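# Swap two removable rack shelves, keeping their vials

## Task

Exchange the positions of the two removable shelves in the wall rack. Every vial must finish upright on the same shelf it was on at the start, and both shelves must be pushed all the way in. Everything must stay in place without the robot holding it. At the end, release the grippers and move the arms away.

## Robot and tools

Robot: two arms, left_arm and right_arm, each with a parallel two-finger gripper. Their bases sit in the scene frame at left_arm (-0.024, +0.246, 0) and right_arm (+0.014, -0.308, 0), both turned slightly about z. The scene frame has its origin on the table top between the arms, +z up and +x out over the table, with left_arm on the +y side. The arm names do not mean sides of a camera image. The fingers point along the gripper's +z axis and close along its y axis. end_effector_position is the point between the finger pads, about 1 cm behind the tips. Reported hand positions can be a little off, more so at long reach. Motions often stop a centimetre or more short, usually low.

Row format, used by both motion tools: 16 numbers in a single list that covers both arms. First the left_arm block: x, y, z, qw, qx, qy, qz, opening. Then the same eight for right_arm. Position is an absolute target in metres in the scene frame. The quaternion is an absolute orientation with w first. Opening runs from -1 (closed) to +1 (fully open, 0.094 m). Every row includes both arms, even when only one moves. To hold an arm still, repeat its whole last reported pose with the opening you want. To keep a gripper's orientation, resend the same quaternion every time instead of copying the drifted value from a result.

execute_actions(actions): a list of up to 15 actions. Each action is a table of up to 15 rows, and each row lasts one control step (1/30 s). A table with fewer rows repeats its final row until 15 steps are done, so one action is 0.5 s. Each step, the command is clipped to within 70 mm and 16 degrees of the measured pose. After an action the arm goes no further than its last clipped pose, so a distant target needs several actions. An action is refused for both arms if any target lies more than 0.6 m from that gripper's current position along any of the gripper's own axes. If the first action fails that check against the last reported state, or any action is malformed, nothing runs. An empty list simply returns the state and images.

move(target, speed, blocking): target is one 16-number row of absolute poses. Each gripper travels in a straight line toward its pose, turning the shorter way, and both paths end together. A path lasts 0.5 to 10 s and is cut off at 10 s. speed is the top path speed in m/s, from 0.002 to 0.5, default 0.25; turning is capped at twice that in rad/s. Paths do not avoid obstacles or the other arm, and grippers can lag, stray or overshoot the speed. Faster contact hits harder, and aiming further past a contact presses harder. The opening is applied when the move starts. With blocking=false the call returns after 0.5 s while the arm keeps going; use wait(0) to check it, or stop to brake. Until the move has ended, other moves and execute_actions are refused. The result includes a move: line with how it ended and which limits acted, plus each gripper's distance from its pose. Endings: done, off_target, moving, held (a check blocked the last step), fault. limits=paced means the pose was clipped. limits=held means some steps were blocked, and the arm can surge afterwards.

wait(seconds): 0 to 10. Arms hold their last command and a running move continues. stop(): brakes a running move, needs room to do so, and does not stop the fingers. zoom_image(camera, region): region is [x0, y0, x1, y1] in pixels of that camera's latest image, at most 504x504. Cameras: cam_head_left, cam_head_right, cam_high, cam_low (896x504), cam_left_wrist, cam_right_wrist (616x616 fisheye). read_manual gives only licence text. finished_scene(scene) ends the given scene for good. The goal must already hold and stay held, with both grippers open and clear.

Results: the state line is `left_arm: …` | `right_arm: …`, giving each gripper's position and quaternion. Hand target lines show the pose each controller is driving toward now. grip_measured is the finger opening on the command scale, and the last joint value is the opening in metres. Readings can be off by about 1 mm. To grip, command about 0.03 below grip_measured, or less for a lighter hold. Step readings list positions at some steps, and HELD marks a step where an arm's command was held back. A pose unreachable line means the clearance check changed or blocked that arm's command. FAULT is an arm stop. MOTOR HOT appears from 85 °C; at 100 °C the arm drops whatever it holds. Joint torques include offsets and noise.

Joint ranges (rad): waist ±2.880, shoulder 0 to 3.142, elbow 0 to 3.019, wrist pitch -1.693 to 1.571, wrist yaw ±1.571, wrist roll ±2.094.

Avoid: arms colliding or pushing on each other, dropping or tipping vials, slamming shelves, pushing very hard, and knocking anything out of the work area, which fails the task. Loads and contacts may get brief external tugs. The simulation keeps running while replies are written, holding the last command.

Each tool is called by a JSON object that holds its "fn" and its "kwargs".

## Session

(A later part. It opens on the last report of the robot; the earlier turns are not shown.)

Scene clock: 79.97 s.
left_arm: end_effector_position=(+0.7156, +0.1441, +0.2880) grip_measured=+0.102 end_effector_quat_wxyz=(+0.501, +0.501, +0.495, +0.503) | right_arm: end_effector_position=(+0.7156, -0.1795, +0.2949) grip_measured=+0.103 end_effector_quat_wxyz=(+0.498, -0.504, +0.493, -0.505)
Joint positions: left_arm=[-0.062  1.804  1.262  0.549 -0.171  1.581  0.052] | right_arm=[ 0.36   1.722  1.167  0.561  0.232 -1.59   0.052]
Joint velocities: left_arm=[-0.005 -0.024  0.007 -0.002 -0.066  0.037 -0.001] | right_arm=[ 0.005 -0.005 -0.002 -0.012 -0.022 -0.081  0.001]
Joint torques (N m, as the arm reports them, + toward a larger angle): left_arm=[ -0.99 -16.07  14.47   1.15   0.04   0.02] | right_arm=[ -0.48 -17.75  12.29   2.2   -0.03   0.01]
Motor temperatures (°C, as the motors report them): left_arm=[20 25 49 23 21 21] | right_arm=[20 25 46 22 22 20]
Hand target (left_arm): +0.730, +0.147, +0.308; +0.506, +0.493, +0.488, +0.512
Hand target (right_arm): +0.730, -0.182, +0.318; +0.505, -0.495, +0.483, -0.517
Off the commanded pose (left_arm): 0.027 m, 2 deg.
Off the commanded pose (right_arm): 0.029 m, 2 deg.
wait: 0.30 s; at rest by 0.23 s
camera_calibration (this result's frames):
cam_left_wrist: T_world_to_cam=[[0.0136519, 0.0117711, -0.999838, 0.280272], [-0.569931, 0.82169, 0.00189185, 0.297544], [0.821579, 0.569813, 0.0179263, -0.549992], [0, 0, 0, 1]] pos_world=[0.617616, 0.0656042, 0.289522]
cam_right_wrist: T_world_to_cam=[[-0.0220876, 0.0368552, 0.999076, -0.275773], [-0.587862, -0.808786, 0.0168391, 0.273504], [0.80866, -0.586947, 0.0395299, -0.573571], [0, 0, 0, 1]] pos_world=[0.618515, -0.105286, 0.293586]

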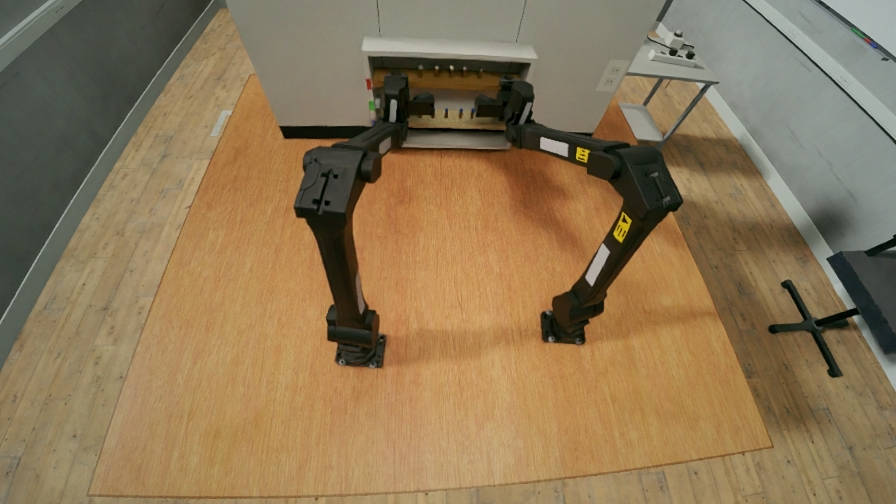

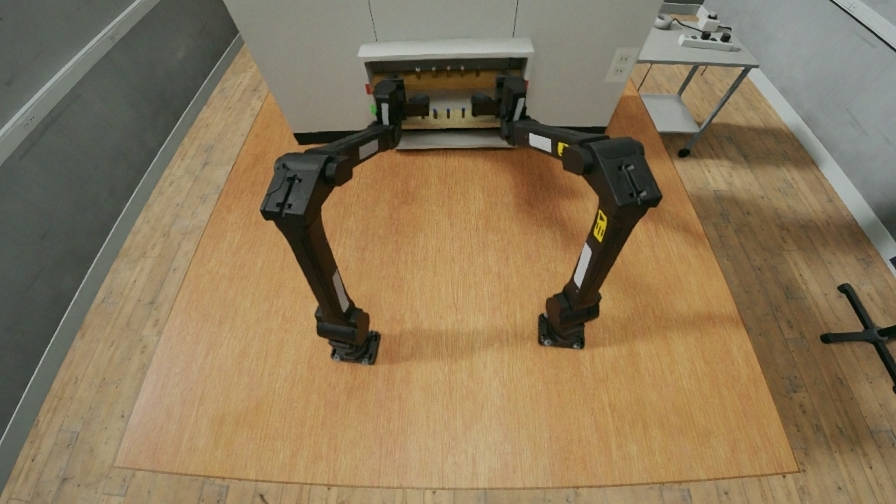

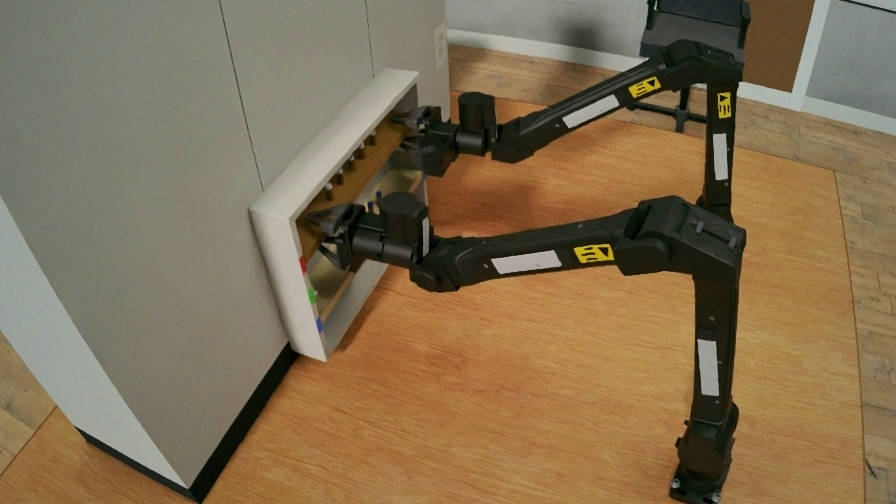

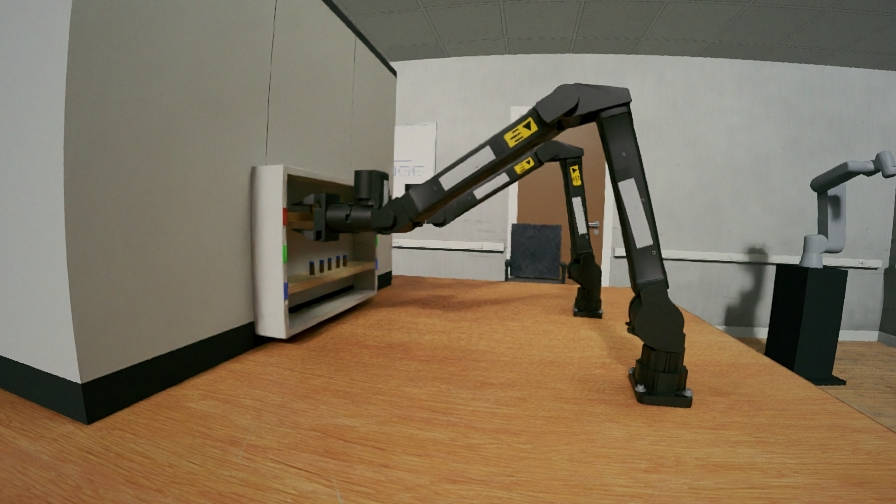

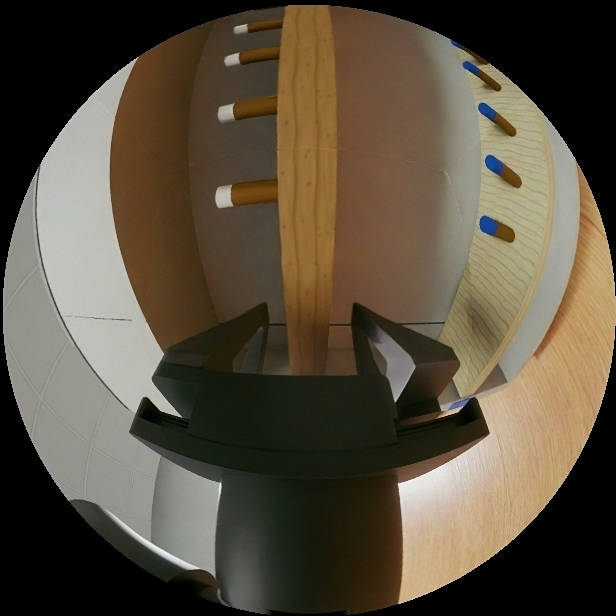

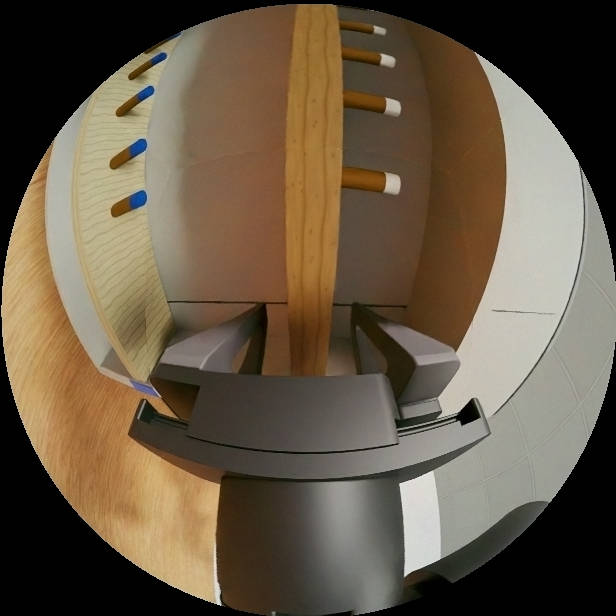

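{"fn": "execute_actions", "kwargs": {"actions": [[[0.735,0.1475,0.3075,0.5075,0.4925,0.4895,0.5105,0,0.735,-0.1815,0.318,0.507,-0.493,0.485,-0.515,0],[0.7365,0.1475,0.3075,0.5085,0.4915,0.4905,0.5095,-0.1,0.7365,-0.1815,0.318,0.509,-0.491,0.487,-0.513,-0.1],[0.738,0.1475,0.3075,0.509,0.491,0.491,0.509,-0.2,0.738,-0.1815,0.318,0.511,-0.489,0.489,-0.511,-0.2],[0.7395,0.1475,0.3075,0.509,0.491,0.491,0.509,-0.28,0.7395,-0.1815,0.318,0.511,-0.489,0.489,-0.511,-0.28],[0.741,0.1475,0.3075,0.509,0.491,0.491,0.509,-0.34,0.741,-0.1815,0.318,0.511,-0.489,0.489,-0.511,-0.34],[0.742,0.1475,0.3075,0.509,0.491,0.491,0.509,-0.38,0.742,-0.1815,0.318,0.511,-0.489,0.489,-0.511,-0.38],[0.742,0.1475,0.3075,0.509,0.491,0.491,0.509,-0.41,0.742,-0.1815,0.318,0.511,-0.489,0.489,-0.511,-0.41],[0.742,0.1475,0.3075,0.509,0.491,0.491,0.509,-0.44,0.742,-0.1815,0.318,0.511,-0.489,0.489,-0.511,-0.44],[0.742,0.1475,0.3075,0.509,0.491,0.491,0.509,-0.47,0.742,-0.1815,0.318,0.511,-0.489,0.489,-0.511,-0.47],[0.742,0.1475,0.3075,0.509,0.491,0.491,0.509,-0.5,0.742,-0.1815,0.318,0.511,-0.489,0.489,-0.511,-0.5],[0.742,0.1475,0.3075,0.509,0.491,0.491,0.509,-0.53,0.742,-0.1815,0.318,0.511,-0.489,0.489,-0.511,-0.53],[0.742,0.1475,0.3075,0.509,0.491,0.491,0.509,-0.55,0.742,-0.1815,0.318,0.511,-0.489,0.489,-0.511,-0.55],[0.742,0.1475,0.3075,0.509,0.491,0.491,0.509,-0.57,0.742,-0.1815,0.318,0.511,-0.489,0.489,-0.511,-0.57],[0.742,0.1475,0.3075,0.509,0.491,0.491,0.509,-0.59,0.742,-0.1815,0.318,0.511,-0.489,0.489,-0.511,-0.59],[0.742,0.1475,0.3075,0.509,0.491,0.491,0.509,-0.61,0.742,-0.1815,0.318,0.511,-0.489,0.489,-0.511,-0.61]],
[[0.741,0.147,0.3075,0.509,0.491,0.491,0.509,-0.63,0.741,-0.181,0.318,0.511,-0.489,0.489,-0.511,-0.63],[0.74,0.147,0.3075,0.509,0.491,0.491,0.509,-0.65,0.74,-0.181,0.318,0.511,-0.489,0.489,-0.511,-0.65],[0.739,0.147,0.3075,0.509,0.491,0.491,0.509,-0.67,0.739,-0.181,0.318,0.511,-0.489,0.489,-0.511,-0.67],[0.738,0.147,0.3075,0.509,0.491,0.491,0.509,-0.69,0.738,-0.181,0.318,0.511,-0.489,0.489,-0.511,-0.69],[0.736,0.1465,0.3105,0.5103,0.4897,0.4897,0.5103,-0.69,0.736,-0.1805,0.3193,0.5117,-0.4883,0.4883,-0.5117,-0.69],[0.734,0.146,0.3135,0.5116,0.4884,0.4884,0.5116,-0.69,0.734,-0.18,0.3206,0.5124,-0.4876,0.4876,-0.5124,-0.69],[0.732,0.1455,0.316,0.5129,0.4871,0.4871,0.5129,-0.69,0.732,-0.18,0.3219,0.5131,-0.4869,0.4869,-0.5131,-0.69],[0.73,0.145,0.319,0.5142,0.4858,0.4858,0.5142,-0.69,0.73,-0.1795,0.3232,0.5138,-0.4862,0.4862,-0.5138,-0.69],[0.728,0.1445,0.3215,0.5155,0.4845,0.4845,0.5155,-0.69,0.728,-0.179,0.3245,0.5145,-0.4855,0.4855,-0.5145,-0.69],[0.726,0.144,0.3245,0.5168,0.4832,0.4832,0.5168,-0.69,0.726,-0.179,0.3258,0.5152,-0.4848,0.4848,-0.5152,-0.69],[0.724,0.1435,0.327,0.518,0.482,0.482,0.518,-0.69,0.724,-0.1785,0.327,0.5159,-0.4841,0.4841,-0.5159,-0.69],[0.722,0.143,0.33,0.5193,0.4807,0.4807,0.5193,-0.69,0.722,-0.178,0.3283,0.5166,-0.4834,0.4834,-0.5166,-0.69],[0.72,0.1425,0.3325,0.5206,0.4794,0.4794,0.5206,-0.69,0.72,-0.1775,0.3296,0.5173,-0.4827,0.4827,-0.5173,-0.69],[0.718,0.142,0.3355,0.5218,0.4782,0.4782,0.5218,-0.69,0.718,-0.177,0.3308,0.518,-0.482,0.482,-0.518,-0.69],[0.7165,0.142,0.338,0.523,0.477,0.477,0.523,-0.69,0.7165,-0.177,0.332,0.5185,-0.4815,0.4815,-0.5185,-0.69]],
[[0.715,0.142,0.338,0.523,0.477,0.477,0.523,-0.69,0.715,-0.177,0.332,0.5185,-0.4815,0.4815,-0.5185,-0.69],[0.7135,0.142,0.338,0.523,0.477,0.477,0.523,-0.69,0.7135,-0.177,0.332,0.5185,-0.4815,0.4815,-0.5185,-0.69],[0.7115,0.142,0.338,0.523,0.477,0.477,0.523,-0.69,0.712,-0.177,0.332,0.5185,-0.4815,0.4815,-0.5185,-0.69],[0.7095,0.142,0.338,0.523,0.477,0.477,0.523,-0.69,0.71,-0.177,0.332,0.5185,-0.4815,0.4815,-0.5185,-0.69],[0.707,0.142,0.338,0.523,0.477,0.477,0.523,-0.69,0.7075,-0.177,0.332,0.5185,-0.4815,0.4815,-0.5185,-0.69],[0.7045,0.142,0.338,0.523,0.477,0.477,0.523,-0.69,0.705,-0.177,0.332,0.5185,-0.4815,0.4815,-0.5185,-0.69],[0.702,0.142,0.338,0.523,0.477,0.477,0.523,-0.69,0.7025,-0.177,0.332,0.5185,-0.4815,0.4815,-0.5185,-0.69],[0.6995,0.142,0.338,0.523,0.477,0.477,0.523,-0.69,0.70,-0.177,0.332,0.5185,-0.4815,0.4815,-0.5185,-0.69],[0.697,0.142,0.338,0.523,0.477,0.477,0.523,-0.69,0.6975,-0.177,0.332,0.5185,-0.4815,0.4815,-0.5185,-0.69],[0.6945,0.142,0.338,0.523,0.477,0.477,0.523,-0.69,0.695,-0.177,0.332,0.5185,-0.4815,0.4815,-0.5185,-0.69],[0.692,0.142,0.338,0.523,0.477,0.477,0.523,-0.69,0.6925,-0.177,0.332,0.5185,-0.4815,0.4815,-0.5185,-0.69],[0.6895,0.142,0.338,0.523,0.477,0.477,0.523,-0.69,0.69,-0.177,0.332,0.5185,-0.4815,0.4815,-0.5185,-0.69],[0.687,0.142,0.338,0.523,0.477,0.477,0.523,-0.69,0.6875,-0.177,0.332,0.5185,-0.4815,0.4815,-0.5185,-0.69],[0.685,0.142,0.338,0.523,0.477,0.477,0.523,-0.69,0.6855,-0.177,0.332,0.5185,-0.4815,0.4815,-0.5185,-0.69],[0.6835,0.142,0.338,0.523,0.477,0.477,0.523,-0.69,0.684,-0.177,0.332,0.5185,-0.4815,0.4815,-0.5185,-0.69]]]}}

Scene clock: 132.27 s.
left_arm: end_effector_position=(+0.6958, +0.1432, +0.2898) grip_measured=-0.644 end_effector_quat_wxyz=(+0.499, +0.503, +0.498, +0.500) | right_arm: end_effector_position=(+0.6947, -0.1791, +0.2987) grip_measured=-0.638 end_effector_quat_wxyz=(+0.498, -0.503, +0.496, -0.504)
Joint positions: left_arm=[-0.07   1.755  1.204  0.548 -0.18   1.577  0.017] | right_arm=[ 0.372  1.67   1.111  0.561  0.247 -1.584  0.017]
Joint velocities: left_arm=[-0.024 -0.161 -0.203  0.032  0.007 -0.022 -0.   ] | right_arm=[ 0.024 -0.161 -0.188  0.027  0.051  0.11   0.001]
Joint torques (N m, as the arm reports them, + toward a larger angle): left_arm=[ -1.3  -20.35  10.14   3.53  -0.52   0.12] | right_arm=[  0.93 -21.5    8.31   4.22   0.59   0.11]
Motor temperatures (°C, as the motors report them): left_arm=[20 25 51 23 21 21] | right_arm=[20 25 50 21 22 20]
Hand target (left_arm): +0.684, +0.143, +0.336; +0.522, +0.477, +0.477, +0.523
Hand target (right_arm): +0.684, -0.178, +0.331; +0.518, -0.481, +0.482, -0.517
Off the commanded pose (left_arm): 0.050 m, 5 deg.
Off the commanded pose (right_arm): 0.035 m, 4 deg.
Step readings (end_effector_position; steps 1 to 15: 1st action; 16 to 30: 2nd action; 31 to 45: 3rd action):
0: left_arm (+0.7156, +0.1441, +0.2880) | right_arm (+0.7156, -0.1795, +0.2949)
1: left_arm (+0.7156, +0.1439, +0.2880) | right_arm (+0.7156, -0.1795, +0.2949)
2: left_arm (+0.7159, +0.1437, +0.2882) | right_arm (+0.7158, -0.1793, +0.2949)
4: left_arm (+0.7176, +0.1436, +0.2889) | right_arm (+0.7175, -0.1787, +0.2956)
8: left_arm (+0.7230, +0.1430, +0.2907) | right_arm (+0.7228, -0.1775, +0.2978)
15: left_arm (+0.7246, +0.1439, +0.2894) | right_arm (+0.7245, -0.1776, +0.2958)
16: left_arm (+0.7246, +0.1439, +0.2892) | right_arm (+0.7245, -0.1776, +0.2955)
17: left_arm (+0.7246, +0.1439, +0.2892) | right_arm (+0.7245, -0.1776, +0.2955)
19: left_arm (+0.7246, +0.1439, +0.2892) | right_arm (+0.7245, -0.1776, +0.2955)
23: left_arm (+0.7246, +0.1439, +0.2892) | right_arm (+0.7245, -0.1776, +0.2955)
30: left_arm (+0.7243, +0.1438, +0.2900) | right_arm (+0.7240, -0.1779, +0.2977)
31: left_arm (+0.7242, +0.1438, +0.2903) | right_arm (+0.7238, -0.1780, +0.2985)
32: left_arm (+0.7241, +0.1436, +0.2904) | right_arm (+0.7232, -0.1782, +0.2991)
34: left_arm (+0.7225, +0.1430, +0.2900) | right_arm (+0.7211, -0.1787, +0.2992)
38: left_arm (+0.7141, +0.1429, +0.2899) | right_arm (+0.7129, -0.1789, +0.2981)
45: end_effector_position above
camera_calibration (this result's frames):
cam_left_wrist: T_world_to_cam=[[0.00386127, 0.00932627, -0.999949, 0.289597], [-0.570826, 0.821053, 0.00545353, 0.286643], [0.821062, 0.570776, 0.00849399, -0.53034], [0, 0, 0, 1]] pos_world=[0.597947, 0.0646552, 0.292524]
cam_right_wrist: T_world_to_cam=[[-0.0182077, 0.0316838, 0.999332, -0.283781], [-0.591168, -0.806412, 0.0147963, 0.264868], [0.806343, -0.590504, 0.0334134, -0.553824], [0, 0, 0, 1]] pos_world=[0.597987, -0.104452, 0.298178]

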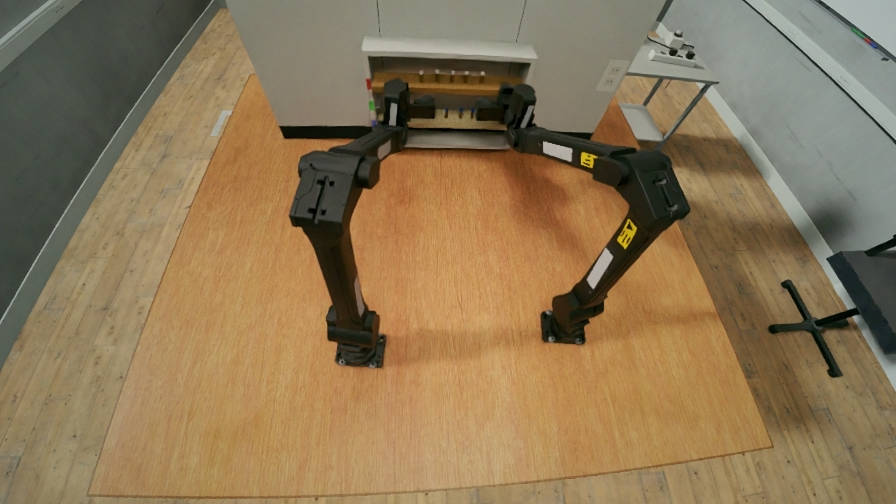

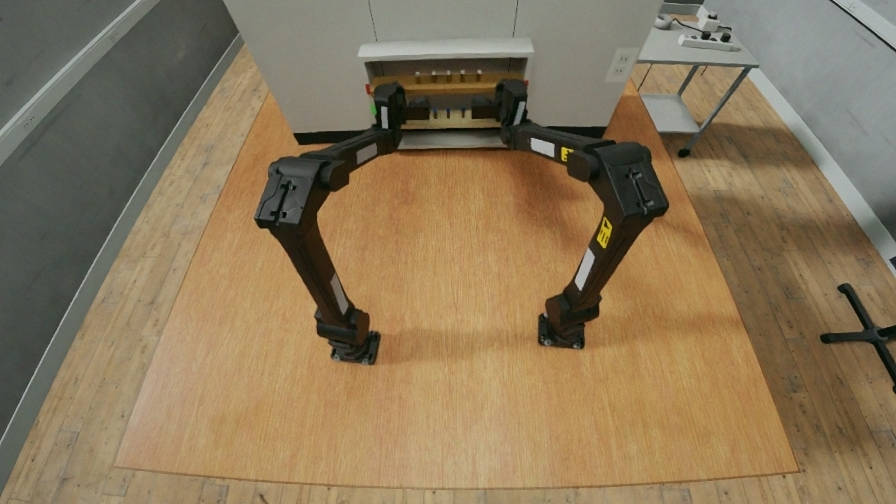

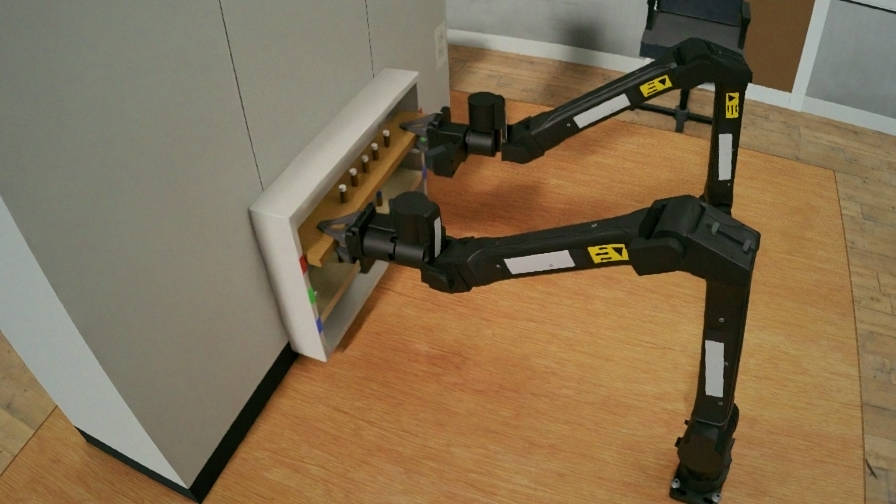

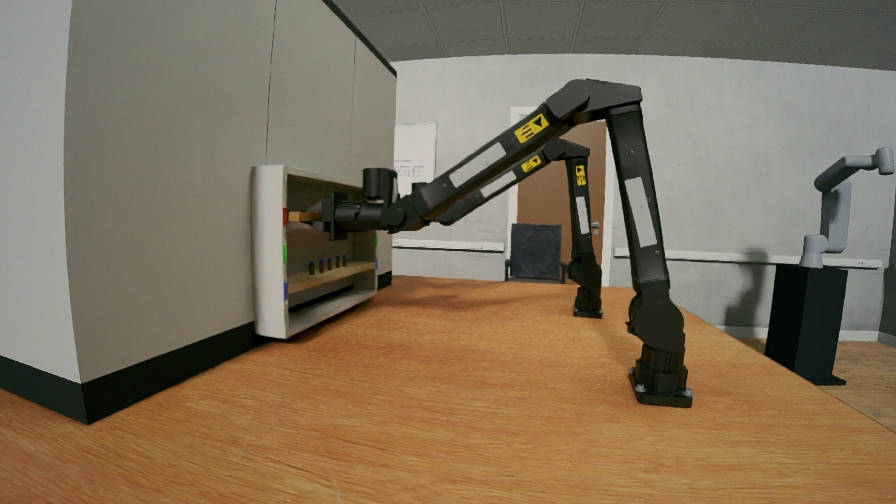

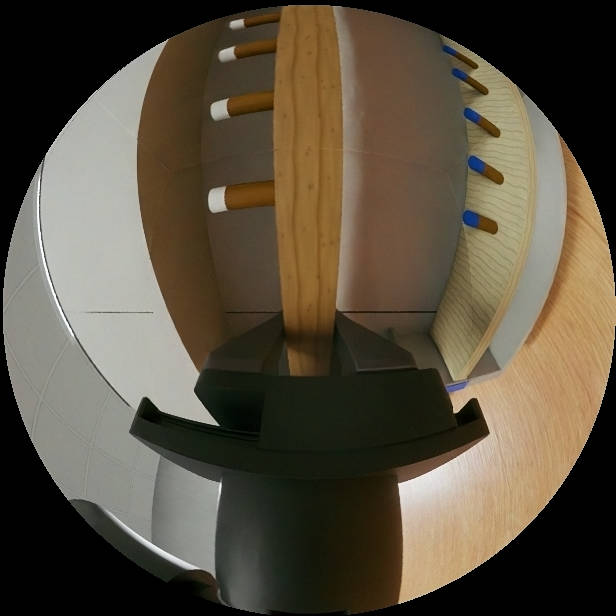

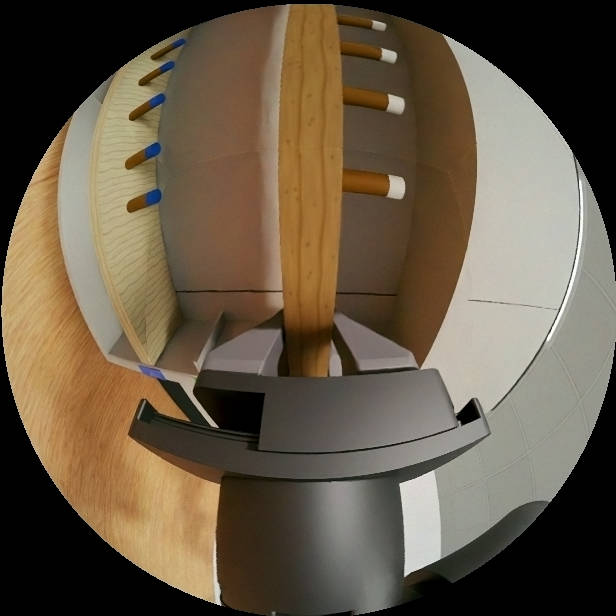

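{"fn": "execute_actions", "kwargs": {"actions": [[[0.682,0.142,0.339,0.5233,0.4767,0.4767,0.5233,-0.69,0.683,-0.1765,0.332,0.5187,-0.4813,0.4813,-0.5187,-0.69],[0.68,0.142,0.34,0.5236,0.4764,0.4764,0.5236,-0.69,0.681,-0.176,0.332,0.5189,-0.4811,0.4811,-0.5189,-0.69],[0.6775,0.142,0.341,0.5239,0.4761,0.4761,0.5239,-0.69,0.6785,-0.1755,0.332,0.519,-0.481,0.481,-0.519,-0.69],[0.675,0.142,0.342,0.5242,0.4758,0.4758,0.5242,-0.69,0.676,-0.175,0.332,0.519,-0.481,0.481,-0.519,-0.69],[0.6725,0.142,0.343,0.5245,0.4755,0.4755,0.5245,-0.69,0.6735,-0.175,0.332,0.519,-0.481,0.481,-0.519,-0.69],[0.67,0.142,0.343,0.5245,0.4755,0.4755,0.5245,-0.69,0.671,-0.175,0.332,0.519,-0.481,0.481,-0.519,-0.69],[0.667,0.142,0.343,0.5245,0.4755,0.4755,0.5245,-0.69,0.668,-0.175,0.332,0.519,-0.481,0.481,-0.519,-0.69],[0.664,0.142,0.343,0.5245,0.4755,0.4755,0.5245,-0.69,0.665,-0.175,0.332,0.519,-0.481,0.481,-0.519,-0.69],[0.661,0.142,0.343,0.5245,0.4755,0.4755,0.5245,-0.69,0.662,-0.175,0.332,0.519,-0.481,0.481,-0.519,-0.69],[0.658,0.142,0.343,0.5245,0.4755,0.4755,0.5245,-0.69,0.659,-0.175,0.332,0.519,-0.481,0.481,-0.519,-0.69],[0.655,0.142,0.343,0.5245,0.4755,0.4755,0.5245,-0.69,0.656,-0.175,0.332,0.519,-0.481,0.481,-0.519,-0.69],[0.652,0.142,0.343,0.5245,0.4755,0.4755,0.5245,-0.69,0.653,-0.175,0.332,0.519,-0.481,0.481,-0.519,-0.69],[0.649,0.142,0.343,0.5245,0.4755,0.4755,0.5245,-0.69,0.65,-0.175,0.332,0.519,-0.481,0.481,-0.519,-0.69],[0.646,0.142,0.343,0.5245,0.4755,0.4755,0.5245,-0.69,0.647,-0.175,0.332,0.519,-0.481,0.481,-0.519,-0.69],[0.643,0.142,0.343,0.5245,0.4755,0.4755,0.5245,-0.69,0.644,-0.175,0.332,0.519,-0.481,0.481,-0.519,-0.69]],
[[0.6405,0.142,0.343,0.5245,0.4755,0.4755,0.5245,-0.69,0.6415,-0.175,0.332,0.519,-0.481,0.481,-0.519,-0.69],[0.638,0.142,0.343,0.5245,0.4755,0.4755,0.5245,-0.69,0.639,-0.175,0.332,0.519,-0.481,0.481,-0.519,-0.69],[0.636,0.142,0.343,0.5245,0.4755,0.4755,0.5245,-0.69,0.637,-0.175,0.332,0.519,-0.481,0.481,-0.519,-0.69],[0.6345,0.142,0.342,0.524,0.476,0.476,0.524,-0.69,0.6355,-0.175,0.3315,0.5187,-0.4813,0.4813,-0.5187,-0.69],[0.6335,0.142,0.34,0.5232,0.4768,0.4768,0.5232,-0.69,0.6345,-0.175,0.33,0.518,-0.482,0.482,-0.518,-0.69],[0.633,0.142,0.337,0.5222,0.4778,0.4778,0.5222,-0.69,0.634,-0.175,0.328,0.5173,-0.4827,0.4827,-0.5173,-0.69],[0.6335,0.1425,0.334,0.5212,0.4788,0.4788,0.5212,-0.69,0.634,-0.1755,0.326,0.5166,-0.4834,0.4834,-0.5166,-0.69],[0.634,0.1425,0.331,0.5202,0.4798,0.4798,0.5202,-0.69,0.6345,-0.1755,0.324,0.5159,-0.4841,0.4841,-0.5159,-0.69],[0.6345,0.143,0.328,0.5192,0.4808,0.4808,0.5192,-0.69,0.635,-0.176,0.322,0.5152,-0.4848,0.4848,-0.5152,-0.69],[0.635,0.143,0.325,0.5182,0.4818,0.4818,0.5182,-0.69,0.635,-0.176,0.32,0.5145,-0.4855,0.4855,-0.5145,-0.69],[0.6355,0.1435,0.322,0.5172,0.4828,0.4828,0.5172,-0.69,0.6355,-0.1765,0.318,0.5138,-0.4862,0.4862,-0.5138,-0.69],[0.636,0.1435,0.319,0.5162,0.4838,0.4838,0.5162,-0.69,0.636,-0.177,0.316,0.5131,-0.4869,0.4869,-0.5131,-0.69],[0.6365,0.144,0.316,0.5152,0.4848,0.4848,0.5152,-0.69,0.6365,-0.177,0.314,0.5124,-0.4876,0.4876,-0.5124,-0.69],[0.637,0.144,0.313,0.5142,0.4858,0.4858,0.5142,-0.69,0.637,-0.1775,0.312,0.5117,-0.4883,0.4883,-0.5117,-0.69],[0.6375,0.144,0.31,0.5135,0.4865,0.4865,0.5135,-0.69,0.6375,-0.178,0.31,0.511,-0.489,0.489,-0.511,-0.69]],
[[0.638,0.144,0.3075,0.5135,0.4865,0.4865,0.5135,-0.69,0.638,-0.178,0.308,0.511,-0.489,0.489,-0.511,-0.69],[0.638,0.144,0.305,0.5135,0.4865,0.4865,0.5135,-0.69,0.638,-0.178,0.306,0.511,-0.489,0.489,-0.511,-0.69],[0.638,0.144,0.3025,0.5135,0.4865,0.4865,0.5135,-0.69,0.638,-0.178,0.3035,0.511,-0.489,0.489,-0.511,-0.69],[0.638,0.144,0.30,0.5135,0.4865,0.4865,0.5135,-0.69,0.638,-0.178,0.301,0.511,-0.489,0.489,-0.511,-0.69],[0.638,0.144,0.2975,0.5135,0.4865,0.4865,0.5135,-0.69,0.638,-0.178,0.2985,0.511,-0.489,0.489,-0.511,-0.69],[0.638,0.144,0.295,0.5135,0.4865,0.4865,0.5135,-0.69,0.638,-0.178,0.296,0.511,-0.489,0.489,-0.511,-0.69],[0.638,0.144,0.2925,0.5135,0.4865,0.4865,0.5135,-0.69,0.638,-0.178,0.2935,0.511,-0.489,0.489,-0.511,-0.69],[0.638,0.144,0.29,0.5135,0.4865,0.4865,0.5135,-0.69,0.638,-0.178,0.291,0.511,-0.489,0.489,-0.511,-0.69],[0.638,0.144,0.2875,0.5135,0.4865,0.4865,0.5135,-0.69,0.638,-0.178,0.2885,0.511,-0.489,0.489,-0.511,-0.69],[0.638,0.144,0.285,0.5135,0.4865,0.4865,0.5135,-0.69,0.638,-0.178,0.286,0.511,-0.489,0.489,-0.511,-0.69],[0.638,0.144,0.2825,0.5135,0.4865,0.4865,0.5135,-0.69,0.638,-0.178,0.2835,0.511,-0.489,0.489,-0.511,-0.69],[0.638,0.144,0.28,0.5135,0.4865,0.4865,0.5135,-0.69,0.638,-0.178,0.281,0.511,-0.489,0.489,-0.511,-0.69],[0.638,0.144,0.2775,0.5135,0.4865,0.4865,0.5135,-0.69,0.638,-0.178,0.2785,0.511,-0.489,0.489,-0.511,-0.69],[0.638,0.144,0.275,0.5135,0.4865,0.4865,0.5135,-0.69,0.638,-0.178,0.276,0.511,-0.489,0.489,-0.511,-0.69],[0.638,0.144,0.2725,0.5135,0.4865,0.4865,0.5135,-0.69,0.638,-0.178,0.2735,0.511,-0.489,0.489,-0.511,-0.69]],
[[0.638,0.144,0.27,0.5135,0.4865,0.4865,0.5135,-0.69,0.638,-0.178,0.271,0.511,-0.489,0.489,-0.511,-0.69],[0.638,0.144,0.2675,0.5135,0.4865,0.4865,0.5135,-0.69,0.638,-0.178,0.2685,0.511,-0.489,0.489,-0.511,-0.69],[0.638,0.144,0.265,0.5135,0.4865,0.4865,0.5135,-0.69,0.638,-0.178,0.266,0.511,-0.489,0.489,-0.511,-0.69],[0.638,0.144,0.2625,0.5135,0.4865,0.4865,0.5135,-0.69,0.638,-0.178,0.2635,0.511,-0.489,0.489,-0.511,-0.69],[0.638,0.144,0.26,0.5135,0.4865,0.4865,0.5135,-0.69,0.638,-0.178,0.261,0.511,-0.489,0.489,-0.511,-0.69],[0.638,0.144,0.258,0.5135,0.4865,0.4865,0.5135,-0.69,0.638,-0.178,0.259,0.511,-0.489,0.489,-0.511,-0.69],[0.638,0.144,0.256,0.5135,0.4865,0.4865,0.5135,-0.69,0.638,-0.178,0.257,0.511,-0.489,0.489,-0.511,-0.69],[0.638,0.144,0.2545,0.5135,0.4865,0.4865,0.5135,-0.69,0.638,-0.178,0.2555,0.511,-0.489,0.489,-0.511,-0.69],[0.638,0.144,0.253,0.5135,0.4865,0.4865,0.5135,-0.69,0.638,-0.178,0.254,0.511,-0.489,0.489,-0.511,-0.69],[0.638,0.144,0.252,0.5135,0.4865,0.4865,0.5135,-0.69,0.638,-0.178,0.253,0.511,-0.489,0.489,-0.511,-0.69],[0.638,0.144,0.251,0.5135,0.4865,0.4865,0.5135,-0.69,0.638,-0.178,0.252,0.511,-0.489,0.489,-0.511,-0.69],[0.638,0.144,0.25,0.5135,0.4865,0.4865,0.5135,-0.69,0.638,-0.178,0.251,0.511,-0.489,0.489,-0.511,-0.69]]]}}

Scene clock: 180.17 s.
left_arm: end_effector_position=(+0.6366, +0.1448, +0.2324) grip_measured=-0.644 end_effector_quat_wxyz=(+0.498, +0.503, +0.499, +0.500) | right_arm: end_effector_position=(+0.6386, -0.1776, +0.2398) grip_measured=-0.638 end_effector_quat_wxyz=(+0.499, -0.503, +0.495, -0.503)
Joint positions: left_arm=[-0.089  1.722  0.97   0.746 -0.2    1.575  0.017] | right_arm=[ 0.403  1.652  0.891  0.764  0.276 -1.584  0.017]
Joint velocities: left_arm=[ 0.005  0.015 -0.002 -0.007 -0.037  0.007 -0.001] | right_arm=[-0.015  0.024 -0.007  0.022  0.051  0.037 -0.001]
Joint torques (N m, as the arm reports them, + toward a larger angle): left_arm=[ -1.63 -15.9    8.75   3.67  -0.31   0.02] | right_arm=[  0.66 -16.32   7.     4.33   0.42   0.19]
Motor temperatures (°C, as the motors report them): left_arm=[20 26 47 24 22 21] | right_arm=[20 26 44 22 22 20]
Hand target (left_arm): +0.638, +0.144, +0.250; +0.513, +0.486, +0.487, +0.513
Hand target (right_arm): +0.638, -0.178, +0.251; +0.511, -0.489, +0.489, -0.511
Off the commanded pose (left_arm): 0.018 m, 3 deg.
Off the commanded pose (right_arm): 0.011 m, 2 deg.
Step readings (end_effector_position; steps 1 to 15: 1st action; 16 to 30: 2nd action; 31 to 45: 3rd action; 46 to 60: 4th action):
0: left_arm (+0.6916, +0.1431, +0.2908) | right_arm (+0.6907, -0.1789, +0.2999)
1: left_arm (+0.6916, +0.1432, +0.2905) | right_arm (+0.6907, -0.1790, +0.2999)
2: left_arm (+0.6912, +0.1434, +0.2905) | right_arm (+0.6904, -0.1790, +0.2999)
4: left_arm (+0.6889, +0.1431, +0.2896) | right_arm (+0.6881, -0.1787, +0.2987)
8: left_arm (+0.6797, +0.1440, +0.2896) | right_arm (+0.6786, -0.1783, +0.2978)
15: left_arm (+0.6578, +0.1444, +0.2922) | right_arm (+0.6569, -0.1781, +0.3009)
16: left_arm (+0.6547, +0.1442, +0.2930) | right_arm (+0.6538, -0.1782, +0.3015)
17: left_arm (+0.6518, +0.1443, +0.2936) | right_arm (+0.6509, -0.1782, +0.3021)
19: left_arm (+0.6466, +0.1443, +0.2950) | right_arm (+0.6458, -0.1784, +0.3033)
23: left_arm (+0.6405, +0.1445, +0.2955) | right_arm (+0.6399, -0.1783, +0.3040)
30: left_arm (+0.6379, +0.1445, +0.2902) | right_arm (+0.6380, -0.1784, +0.2988)
31: left_arm (+0.6375, +0.1446, +0.2899) | right_arm (+0.6379, -0.1783, +0.2985)
32: left_arm (+0.6372, +0.1446, +0.2898) | right_arm (+0.6381, -0.1782, +0.2982)
34: left_arm (+0.6365, +0.1448, +0.2896) | right_arm (+0.6382, -0.1781, +0.2974)
38: left_arm (+0.6362, +0.1449, +0.2845) | right_arm (+0.6381, -0.1780, +0.2921)
45: left_arm (+0.6366, +0.1448, +0.2613) | right_arm (+0.6385, -0.1778, +0.2689)
46: left_arm (+0.6366, +0.1448, +0.2580) | right_arm (+0.6385, -0.1778, +0.2657)
47: left_arm (+0.6365, +0.1448, +0.2547) | right_arm (+0.6385, -0.1779, +0.2625)
49: left_arm (+0.6365, +0.1448, +0.2492) | right_arm (+0.6384, -0.1779, +0.2569)
53: left_arm (+0.6365, +0.1448, +0.2406) | right_arm (+0.6384, -0.1776, +0.2482)
60: end_effector_position above
camera_calibration (this result's frames):
cam_left_wrist: T_world_to_cam=[[0.000864696, 0.008847, -0.99996, 0.234349], [-0.572064, 0.820181, 0.00676175, 0.252513], [0.820209, 0.572035, 0.00577025, -0.481123], [0, 0, 0, 1]] pos_world=[0.538872, 0.0660397, 0.235408]
cam_right_wrist: T_world_to_cam=[[-0.0190157, 0.0313388, 0.999328, -0.225517], [-0.588715, -0.808217, 0.0141433, 0.232061], [0.808117, -0.58805, 0.0338184, -0.506544], [0, 0, 0, 1]] pos_world=[0.541677, -0.10325, 0.239213]

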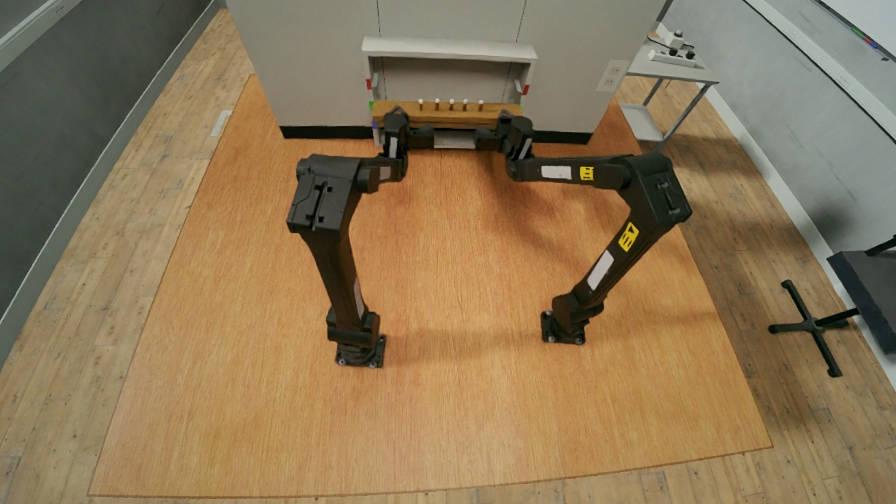

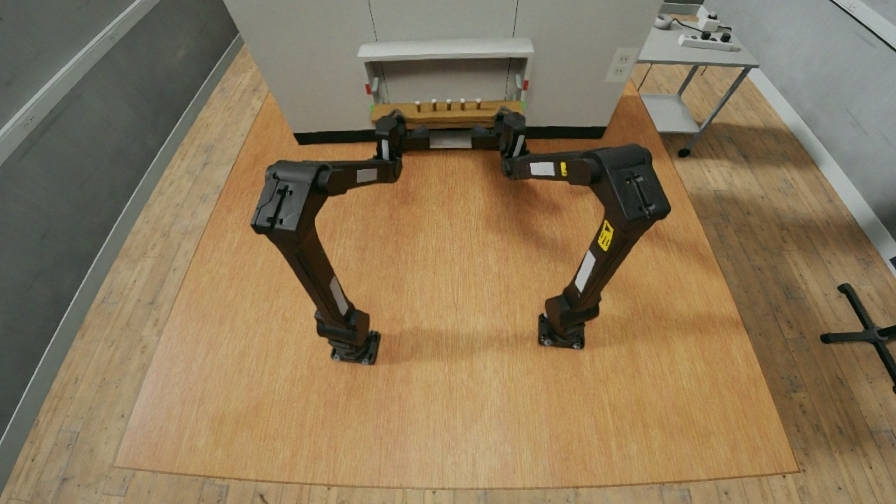

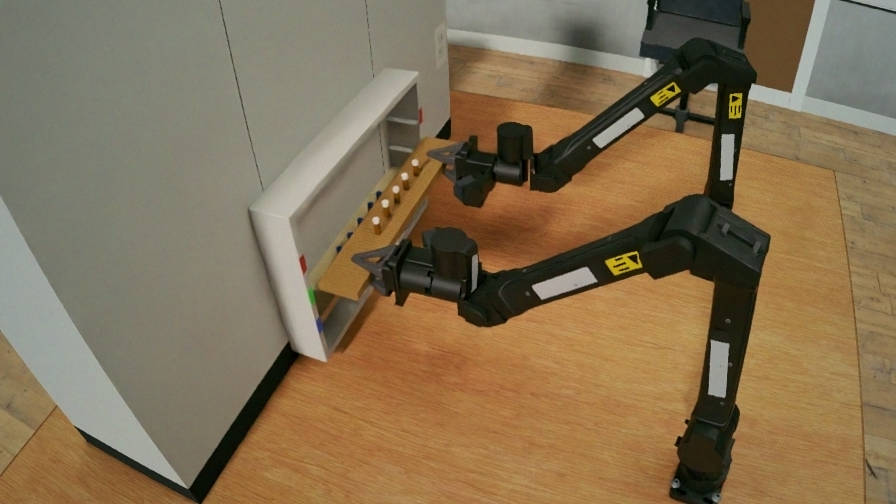

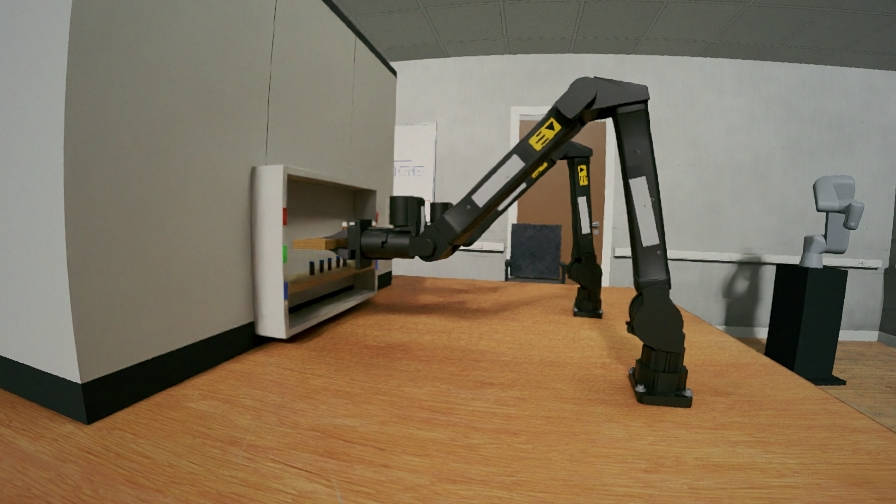

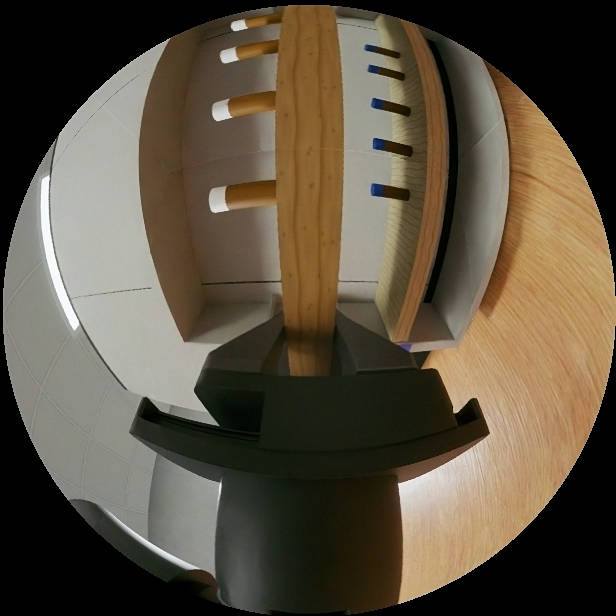

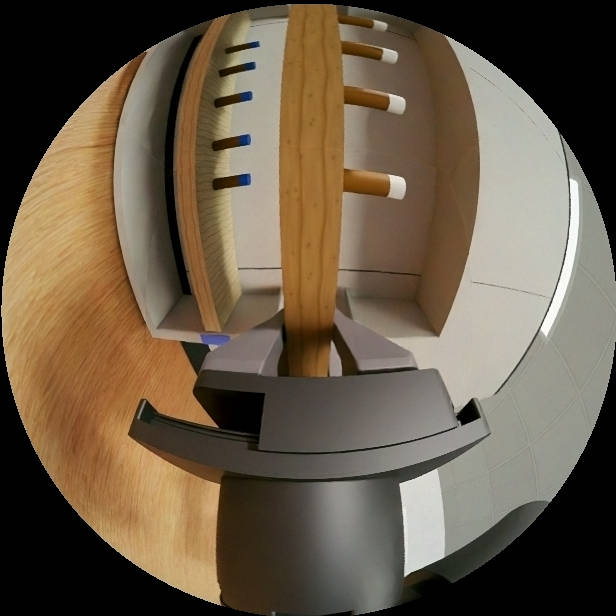

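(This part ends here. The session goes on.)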